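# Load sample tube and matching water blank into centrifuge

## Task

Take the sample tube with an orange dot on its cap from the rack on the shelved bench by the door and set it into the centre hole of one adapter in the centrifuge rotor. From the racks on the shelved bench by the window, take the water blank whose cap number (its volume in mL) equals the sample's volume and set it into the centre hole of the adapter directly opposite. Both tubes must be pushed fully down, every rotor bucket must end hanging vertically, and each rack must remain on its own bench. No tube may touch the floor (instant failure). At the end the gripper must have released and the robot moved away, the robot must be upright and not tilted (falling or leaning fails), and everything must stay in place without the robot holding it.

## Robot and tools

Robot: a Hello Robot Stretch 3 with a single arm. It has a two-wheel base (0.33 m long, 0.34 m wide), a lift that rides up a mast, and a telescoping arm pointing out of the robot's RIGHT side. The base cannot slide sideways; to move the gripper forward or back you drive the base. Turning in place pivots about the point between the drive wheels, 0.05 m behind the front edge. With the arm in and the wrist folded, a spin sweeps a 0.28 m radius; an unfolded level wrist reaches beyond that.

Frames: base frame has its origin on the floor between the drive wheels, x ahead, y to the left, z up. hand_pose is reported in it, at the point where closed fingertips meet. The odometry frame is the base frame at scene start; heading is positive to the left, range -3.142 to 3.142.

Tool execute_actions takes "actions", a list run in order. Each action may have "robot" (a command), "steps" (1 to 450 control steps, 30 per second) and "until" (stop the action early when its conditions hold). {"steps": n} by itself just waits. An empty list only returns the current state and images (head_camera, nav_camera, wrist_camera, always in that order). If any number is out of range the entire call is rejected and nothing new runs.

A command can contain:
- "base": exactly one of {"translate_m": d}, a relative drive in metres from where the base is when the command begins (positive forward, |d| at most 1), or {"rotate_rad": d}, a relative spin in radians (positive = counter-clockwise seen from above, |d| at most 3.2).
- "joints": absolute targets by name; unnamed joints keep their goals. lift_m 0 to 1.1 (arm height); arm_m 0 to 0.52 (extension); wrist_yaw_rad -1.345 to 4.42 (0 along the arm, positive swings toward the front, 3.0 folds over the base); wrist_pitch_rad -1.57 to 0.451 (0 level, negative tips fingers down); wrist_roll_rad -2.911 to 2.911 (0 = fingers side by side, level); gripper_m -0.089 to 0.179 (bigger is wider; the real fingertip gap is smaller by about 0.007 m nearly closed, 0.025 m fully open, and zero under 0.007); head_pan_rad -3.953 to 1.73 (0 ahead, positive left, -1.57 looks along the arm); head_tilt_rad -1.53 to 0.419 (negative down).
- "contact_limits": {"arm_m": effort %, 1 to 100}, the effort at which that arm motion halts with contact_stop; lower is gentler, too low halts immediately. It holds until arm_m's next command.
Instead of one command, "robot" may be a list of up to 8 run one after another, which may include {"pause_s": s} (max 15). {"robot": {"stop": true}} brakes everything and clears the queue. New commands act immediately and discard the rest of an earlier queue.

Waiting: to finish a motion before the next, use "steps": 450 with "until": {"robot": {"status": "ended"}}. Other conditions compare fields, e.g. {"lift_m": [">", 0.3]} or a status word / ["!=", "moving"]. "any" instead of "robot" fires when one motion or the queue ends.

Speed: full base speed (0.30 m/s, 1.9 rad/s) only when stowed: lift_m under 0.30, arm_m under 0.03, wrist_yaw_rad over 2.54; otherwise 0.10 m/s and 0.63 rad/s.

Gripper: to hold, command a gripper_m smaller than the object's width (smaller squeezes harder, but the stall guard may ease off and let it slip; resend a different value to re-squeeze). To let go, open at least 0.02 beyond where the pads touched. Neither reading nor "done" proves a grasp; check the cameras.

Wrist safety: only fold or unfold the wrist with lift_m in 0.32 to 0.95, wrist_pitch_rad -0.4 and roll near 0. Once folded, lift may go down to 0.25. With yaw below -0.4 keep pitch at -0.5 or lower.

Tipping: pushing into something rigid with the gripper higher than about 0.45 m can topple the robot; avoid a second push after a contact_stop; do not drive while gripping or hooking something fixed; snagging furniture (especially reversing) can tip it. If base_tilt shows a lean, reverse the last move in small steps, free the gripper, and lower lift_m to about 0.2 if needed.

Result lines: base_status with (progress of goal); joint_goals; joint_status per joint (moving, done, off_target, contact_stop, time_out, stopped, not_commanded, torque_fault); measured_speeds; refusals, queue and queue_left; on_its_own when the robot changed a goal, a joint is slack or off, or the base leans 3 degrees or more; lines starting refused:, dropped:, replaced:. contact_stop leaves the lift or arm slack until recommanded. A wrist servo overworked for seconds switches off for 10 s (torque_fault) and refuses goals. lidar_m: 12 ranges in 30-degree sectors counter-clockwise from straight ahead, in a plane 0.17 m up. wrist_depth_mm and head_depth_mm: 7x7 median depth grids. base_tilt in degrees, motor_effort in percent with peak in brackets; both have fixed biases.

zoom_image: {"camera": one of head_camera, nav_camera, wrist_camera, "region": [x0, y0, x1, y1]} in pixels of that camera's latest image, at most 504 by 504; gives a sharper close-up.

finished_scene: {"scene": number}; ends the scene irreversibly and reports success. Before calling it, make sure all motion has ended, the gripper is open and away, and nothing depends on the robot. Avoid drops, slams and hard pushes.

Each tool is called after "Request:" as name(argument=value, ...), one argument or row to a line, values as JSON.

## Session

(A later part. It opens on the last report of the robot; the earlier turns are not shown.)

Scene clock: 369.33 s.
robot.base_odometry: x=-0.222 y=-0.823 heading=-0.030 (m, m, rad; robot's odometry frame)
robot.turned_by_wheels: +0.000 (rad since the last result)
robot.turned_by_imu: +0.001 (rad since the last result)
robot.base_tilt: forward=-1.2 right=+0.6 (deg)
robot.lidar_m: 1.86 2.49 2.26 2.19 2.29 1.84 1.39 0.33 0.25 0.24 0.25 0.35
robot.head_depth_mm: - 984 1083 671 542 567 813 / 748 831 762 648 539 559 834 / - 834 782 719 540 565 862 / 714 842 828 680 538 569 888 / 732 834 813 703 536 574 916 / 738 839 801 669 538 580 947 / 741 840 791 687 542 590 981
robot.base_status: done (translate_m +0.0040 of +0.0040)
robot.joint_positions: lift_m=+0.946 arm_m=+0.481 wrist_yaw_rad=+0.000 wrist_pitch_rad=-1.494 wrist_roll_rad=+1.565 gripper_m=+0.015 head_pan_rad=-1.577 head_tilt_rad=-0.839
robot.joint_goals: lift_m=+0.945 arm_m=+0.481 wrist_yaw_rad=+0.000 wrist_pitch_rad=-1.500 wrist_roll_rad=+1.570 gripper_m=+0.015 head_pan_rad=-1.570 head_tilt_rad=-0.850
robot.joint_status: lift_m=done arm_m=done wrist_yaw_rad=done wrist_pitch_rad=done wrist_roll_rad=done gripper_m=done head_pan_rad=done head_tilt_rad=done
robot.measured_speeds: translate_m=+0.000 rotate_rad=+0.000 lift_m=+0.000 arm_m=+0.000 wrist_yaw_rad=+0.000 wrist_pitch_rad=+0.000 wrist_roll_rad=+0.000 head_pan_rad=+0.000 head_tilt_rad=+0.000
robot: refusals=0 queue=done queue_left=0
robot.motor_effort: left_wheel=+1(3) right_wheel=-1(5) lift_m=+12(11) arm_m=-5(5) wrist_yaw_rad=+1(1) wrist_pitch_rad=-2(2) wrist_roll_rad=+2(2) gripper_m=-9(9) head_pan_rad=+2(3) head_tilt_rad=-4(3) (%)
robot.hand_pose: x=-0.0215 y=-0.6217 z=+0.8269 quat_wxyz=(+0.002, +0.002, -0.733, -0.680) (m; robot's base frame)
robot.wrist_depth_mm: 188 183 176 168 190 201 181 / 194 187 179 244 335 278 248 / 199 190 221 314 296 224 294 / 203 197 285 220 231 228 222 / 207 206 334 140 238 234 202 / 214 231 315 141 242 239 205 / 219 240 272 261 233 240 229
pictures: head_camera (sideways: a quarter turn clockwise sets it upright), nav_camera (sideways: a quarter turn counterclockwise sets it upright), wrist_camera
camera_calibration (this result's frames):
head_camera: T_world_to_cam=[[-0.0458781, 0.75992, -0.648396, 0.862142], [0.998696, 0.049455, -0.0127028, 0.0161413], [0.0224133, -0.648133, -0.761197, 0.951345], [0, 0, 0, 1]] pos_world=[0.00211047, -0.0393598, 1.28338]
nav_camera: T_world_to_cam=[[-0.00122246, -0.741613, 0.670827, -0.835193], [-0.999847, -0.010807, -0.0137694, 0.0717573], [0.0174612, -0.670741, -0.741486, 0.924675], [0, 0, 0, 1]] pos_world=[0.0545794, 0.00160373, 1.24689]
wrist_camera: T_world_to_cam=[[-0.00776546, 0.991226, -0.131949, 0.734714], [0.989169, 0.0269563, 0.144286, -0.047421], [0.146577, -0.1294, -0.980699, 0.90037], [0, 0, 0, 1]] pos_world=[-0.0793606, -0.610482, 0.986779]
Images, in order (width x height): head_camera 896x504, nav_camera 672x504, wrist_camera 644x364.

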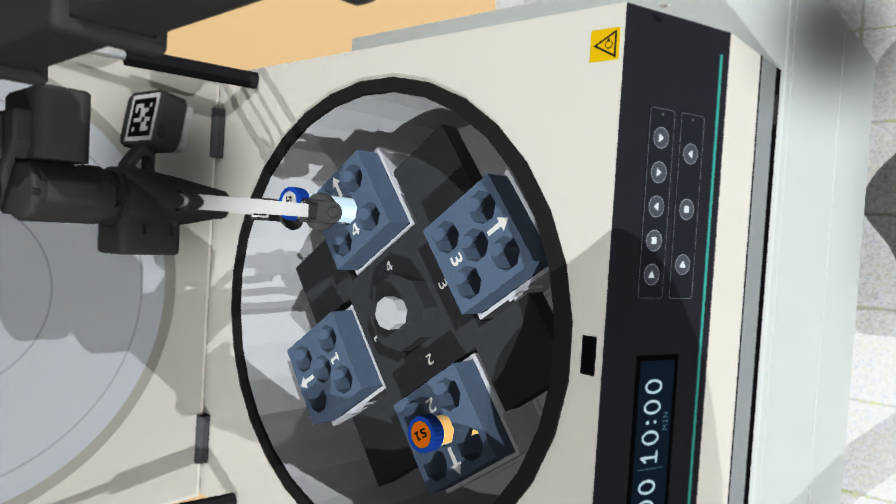

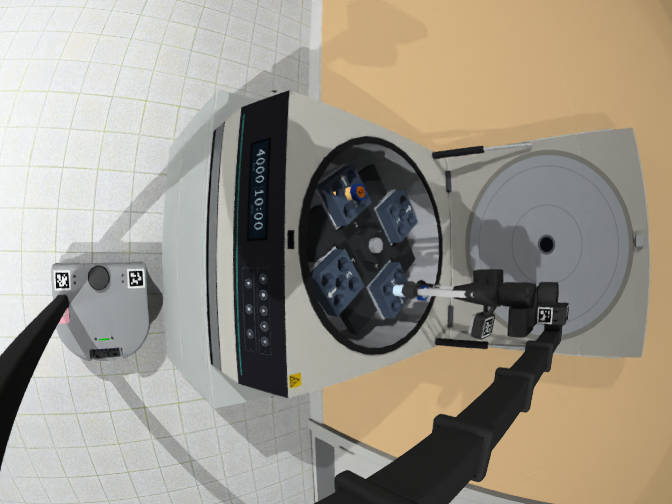

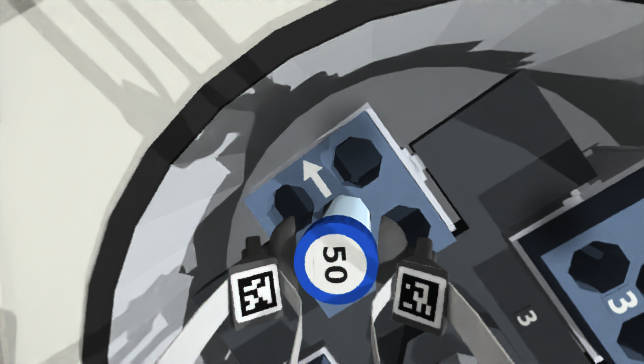

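In. Lower, release, then press like before.

Request:
execute_actions(
  actions=[
    {"robot":[{"joints":{"lift_m":0.915}},{"joints":{"gripper_m":0.065}},{"pause_s":0.5},{"joints":{"lift_m":0.97}},{"joints":{"gripper_m":0.0}}],"steps":450,"until":{"robot":{"status":"ended"}}},
    {"robot":{"joints":{"lift_m":0.893}},"steps":450,"until":{"robot":{"status":"ended"}}},
    {"robot":{"joints":{"lift_m":1.05}},"steps":450,"until":{"robot":{"status":"ended"}}},
    {"robot":{"joints":{"arm_m":0.2}},"steps":450,"until":{"robot":{"status":"ended"}}},
  ],
)

Request:
zoom_image(
  camera="head_camera",
  region=[200,60,600,504],
)

Scene clock: 383.17 s.
robot.base_odometry: x=-0.222 y=-0.823 heading=-0.030 (m, m, rad; robot's odometry frame)
robot.turned_by_wheels: +0.000 (rad since the last result)
robot.turned_by_imu: +0.018 (rad since the last result)
robot.base_tilt: forward=-1.1 right=+0.6 (deg)
robot.lidar_m: 1.86 2.49 2.26 2.19 1.86 1.62 1.39 0.33 0.25 0.24 0.25 0.36
robot.head_depth_mm: - 901 1101 640 538 555 807 / - 792 772 705 537 559 839 / - - - 703 537 567 870 / 729 - 807 674 537 571 902 / 735 835 807 701 537 581 943 / 741 840 805 660 541 591 981 / 748 830 787 732 544 609 1029
robot.base_status: done (translate_m +0.0040 of +0.0040)
robot.joint_positions: lift_m=+1.049 arm_m=+0.200 wrist_yaw_rad=+0.000 wrist_pitch_rad=-1.498 wrist_roll_rad=+1.565 gripper_m=+0.000 head_pan_rad=-1.575 head_tilt_rad=-0.843
robot.joint_goals: lift_m=+1.050 arm_m=+0.200 wrist_yaw_rad=+0.000 wrist_pitch_rad=-1.500 wrist_roll_rad=+1.570 gripper_m=+0.000 head_pan_rad=-1.570 head_tilt_rad=-0.850
robot.joint_status: lift_m=done arm_m=done wrist_yaw_rad=done wrist_pitch_rad=done wrist_roll_rad=done gripper_m=done head_pan_rad=done head_tilt_rad=done
robot.measured_speeds: translate_m=+0.000 rotate_rad=+0.000 lift_m=+0.000 arm_m=+0.000 wrist_yaw_rad=+0.000 wrist_pitch_rad=+0.000 wrist_roll_rad=+0.000 head_pan_rad=+0.000 head_tilt_rad=+0.000
robot: refusals=0 queue=done queue_left=0
robot.motor_effort: left_wheel=+0(10) right_wheel=+0(43) lift_m=+31(29) arm_m=-5(6) wrist_yaw_rad=+0(0) wrist_pitch_rad=-1(15) wrist_roll_rad=+2(2) gripper_m=-2(80) head_pan_rad=+2(3) head_tilt_rad=-2(4) (%)
robot.hand_pose: x=-0.0215 y=-0.3396 z=+0.9308 quat_wxyz=(+0.002, +0.002, -0.732, -0.681) (m; robot's base frame)
robot.wrist_depth_mm: 300 289 280 270 265 988 939 / 337 373 284 277 269 - 944 / 381 370 373 280 276 - 984 / 355 370 361 336 281 - - / 404 384 353 354 288 - - / 413 375 380 - - - - / 398 399 382 404 301 - -
pictures: head_camera (sideways: a quarter turn clockwise sets it upright), nav_camera (sideways: a quarter turn counterclockwise sets it upright), wrist_camera
replaced: robot.lift_m: its motion had ended contact_stop
camera_calibration (this result's frames):
head_camera: T_world_to_cam=[[-0.0469009, 0.761981, -0.645898, 0.858894], [0.998628, 0.0508535, -0.0125207, 0.0159046], [0.0233056, -0.645599, -0.763321, 0.9541], [0, 0, 0, 1]] pos_world=[0.00216424, -0.0393042, 1.28324]
nav_camera: T_world_to_cam=[[-0.000224891, -0.743812, 0.668389, -0.832021], [-0.999831, -0.0121204, -0.0138245, 0.0718289], [0.0183839, -0.668279, -0.743684, 0.927528], [0, 0, 0, 1]] pos_world=[0.054578, 0.00185017, 1.24689]
wrist_camera: T_world_to_cam=[[-0.00821436, 0.99176, -0.127843, 0.465196], [0.989157, 0.0268064, 0.144397, -0.0701771], [0.146634, -0.125271, -0.981227, 1.04072], [0, 0, 0, 1]] pos_world=[-0.0793679, -0.32911, 1.09079]
Images, in order (width x height): head_camera 896x504, nav_camera 672x504, wrist_camera 644x364.

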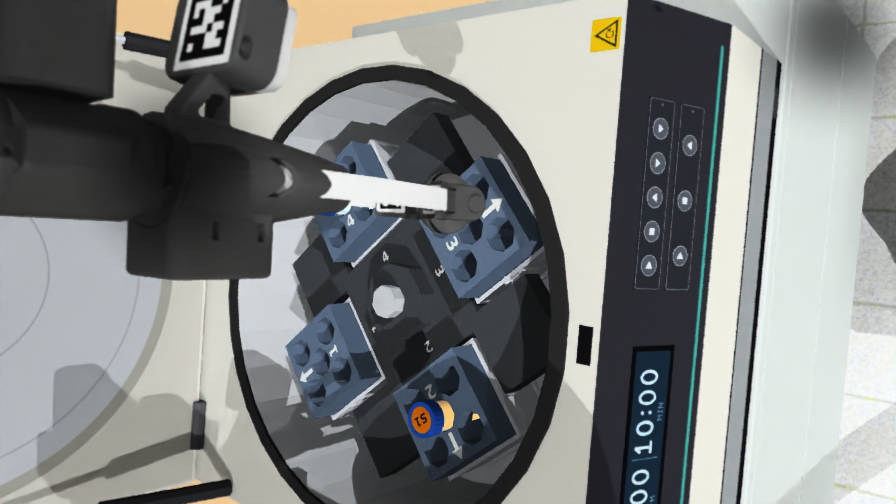

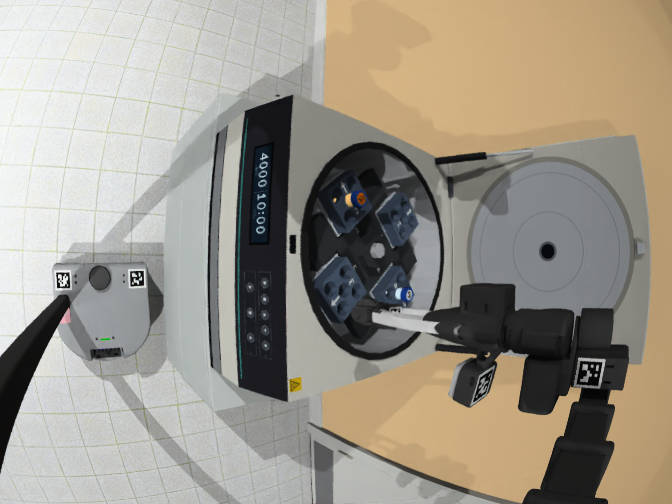

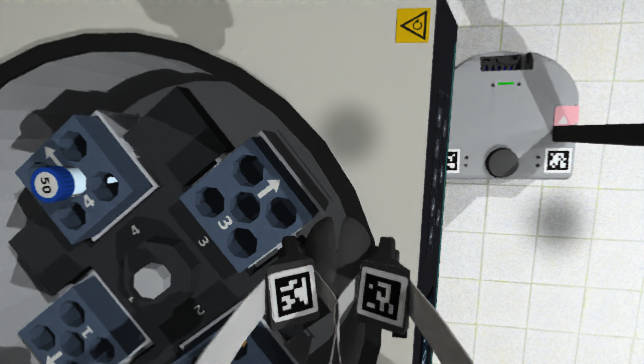

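Region (200, 60, 600, 504) of head_camera's 896x504 image, scaled by 1.135, with more detail than that image has; it fills the left 454 columns of this view, and the rest is white.

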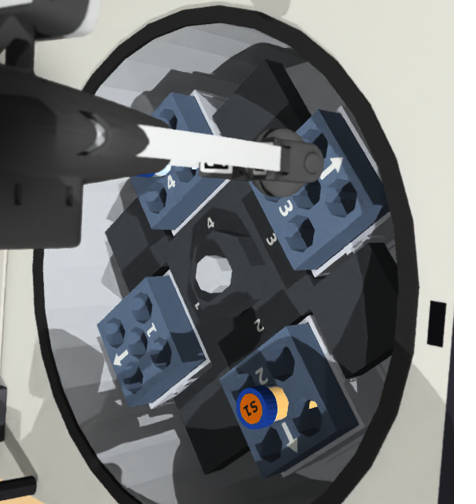

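Request:
execute_actions(
  actions=[
    {"robot":{"joints":{"arm_m":0.0}},"steps":450,"until":{"robot":{"status":"ended"}}},
    {"steps":30},
  ],
)

Request:
zoom_image(
  camera="head_camera",
  region=[200,60,600,504],
)

Scene clock: 389.03 s.
robot.base_odometry: x=-0.222 y=-0.823 heading=-0.030 (m, m, rad; robot's odometry frame)
robot.turned_by_wheels: +0.000 (rad since the last result)
robot.turned_by_imu: +0.001 (rad since the last result)
robot.base_tilt: forward=-1.2 right=+0.7 (deg)
robot.lidar_m: 1.86 2.49 2.26 2.19 1.86 1.61 1.39 0.33 0.25 0.24 0.25 0.36
robot.head_depth_mm: - - - - - 566 807 / - - - - - 600 833 / - - - - - - 959 / 731 834 829 691 - 634 915 / 737 837 807 701 540 616 940 / 741 839 806 658 541 593 984 / 748 829 787 731 543 608 1029
robot.base_status: done (translate_m +0.0040 of +0.0040)
robot.joint_positions: lift_m=+1.049 arm_m=+0.000 wrist_yaw_rad=+0.000 wrist_pitch_rad=-1.498 wrist_roll_rad=+1.565 gripper_m=+0.000 head_pan_rad=-1.575 head_tilt_rad=-0.843
robot.joint_goals: lift_m=+1.050 arm_m=+0.000 wrist_yaw_rad=+0.000 wrist_pitch_rad=-1.500 wrist_roll_rad=+1.570 gripper_m=+0.000 head_pan_rad=-1.570 head_tilt_rad=-0.850
robot.joint_status: lift_m=done arm_m=done wrist_yaw_rad=done wrist_pitch_rad=done wrist_roll_rad=done gripper_m=done head_pan_rad=done head_tilt_rad=done
robot.measured_speeds: translate_m=+0.000 rotate_rad=+0.000 lift_m=+0.000 arm_m=+0.000 wrist_yaw_rad=+0.000 wrist_pitch_rad=+0.000 wrist_roll_rad=+0.000 head_pan_rad=+0.000 head_tilt_rad=+0.000
robot: refusals=0 queue=done queue_left=0
robot.motor_effort: left_wheel=+0(1) right_wheel=+0(0) lift_m=+31(31) arm_m=-5(6) wrist_yaw_rad=+0(0) wrist_pitch_rad=-1(1) wrist_roll_rad=+2(2) gripper_m=-2(2) head_pan_rad=+2(2) head_tilt_rad=-2(3) (%)
robot.hand_pose: x=-0.0215 y=-0.1396 z=+0.9308 quat_wxyz=(+0.002, +0.002, -0.732, -0.681) (m; robot's base frame)
robot.wrist_depth_mm: 300 290 350 744 - 969 964 / 308 296 339 747 - 973 961 / 387 305 343 710 - - 990 / 370 311 352 832 - - - / 375 318 358 669 - - - / 411 398 350 - - - - / 395 396 355 977 - - -
pictures: head_camera (sideways: a quarter turn clockwise sets it upright), nav_camera (sideways: a quarter turn counterclockwise sets it upright), wrist_camera
camera_calibration (this result's frames):
head_camera: T_world_to_cam=[[-0.0469007, 0.761981, -0.645898, 0.858894], [0.998628, 0.0508532, -0.0125207, 0.0159046], [0.0233054, -0.645599, -0.763321, 0.9541], [0, 0, 0, 1]] pos_world=[0.00216423, -0.0393042, 1.28324]
nav_camera: T_world_to_cam=[[-0.000225068, -0.743812, 0.668389, -0.832021], [-0.999831, -0.0121201, -0.0138245, 0.0718289], [0.0183838, -0.668279, -0.743684, 0.927528], [0, 0, 0, 1]] pos_world=[0.054578, 0.00185016, 1.24689]
wrist_camera: T_world_to_cam=[[-0.00821967, 0.99176, -0.127843, 0.266879], [0.989156, 0.0268116, 0.144397, -0.0755367], [0.146635, -0.12527, -0.981227, 1.06577], [0, 0, 0, 1]] pos_world=[-0.079368, -0.129146, 1.09079]
Images, in order (width x height): head_camera 896x504, nav_camera 672x504, wrist_camera 644x364.

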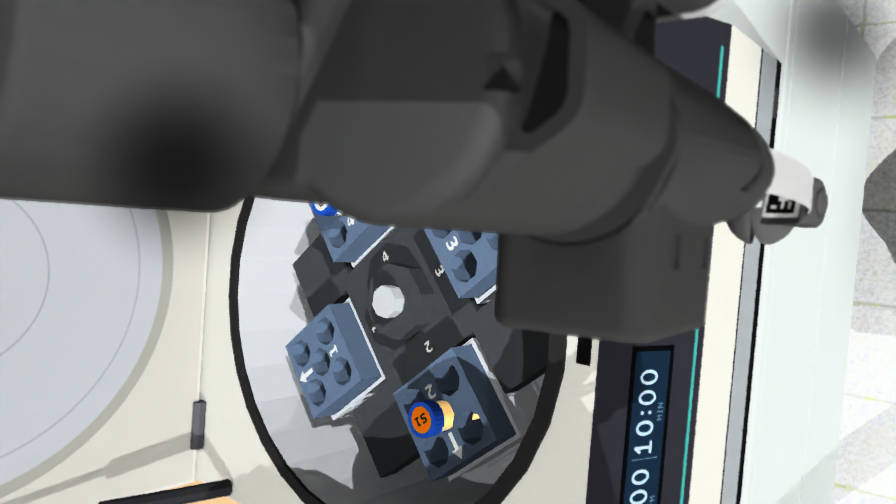

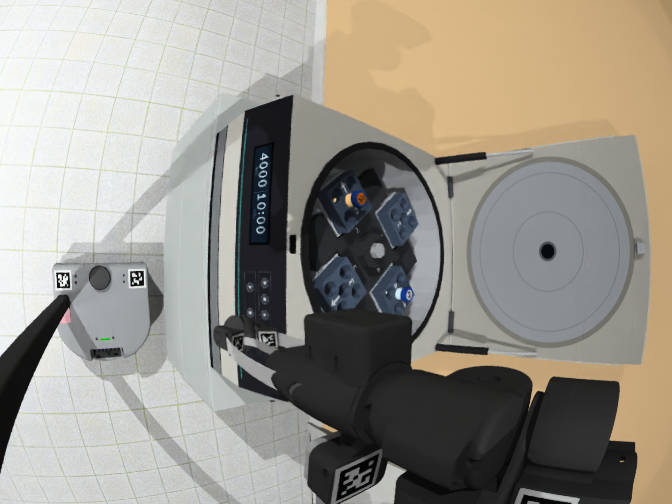

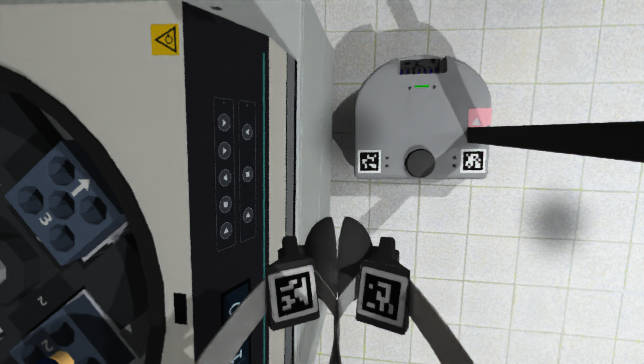

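Region (200, 60, 600, 504) of head_camera's 896x504 image, scaled by 1.135, with more detail than that image has; it fills the left 454 columns of this view, and the rest is white.

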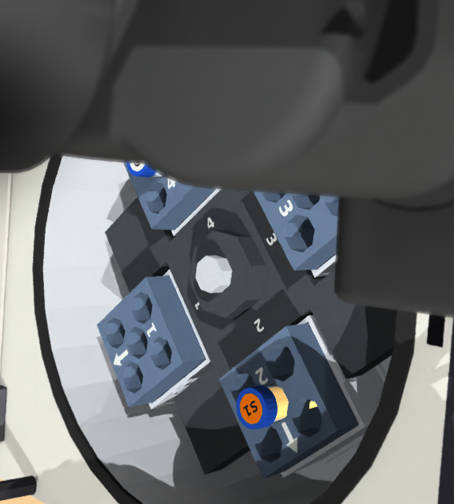

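Request:
finished_scene(
  scene=1,
)

The scene is finished: the task was done.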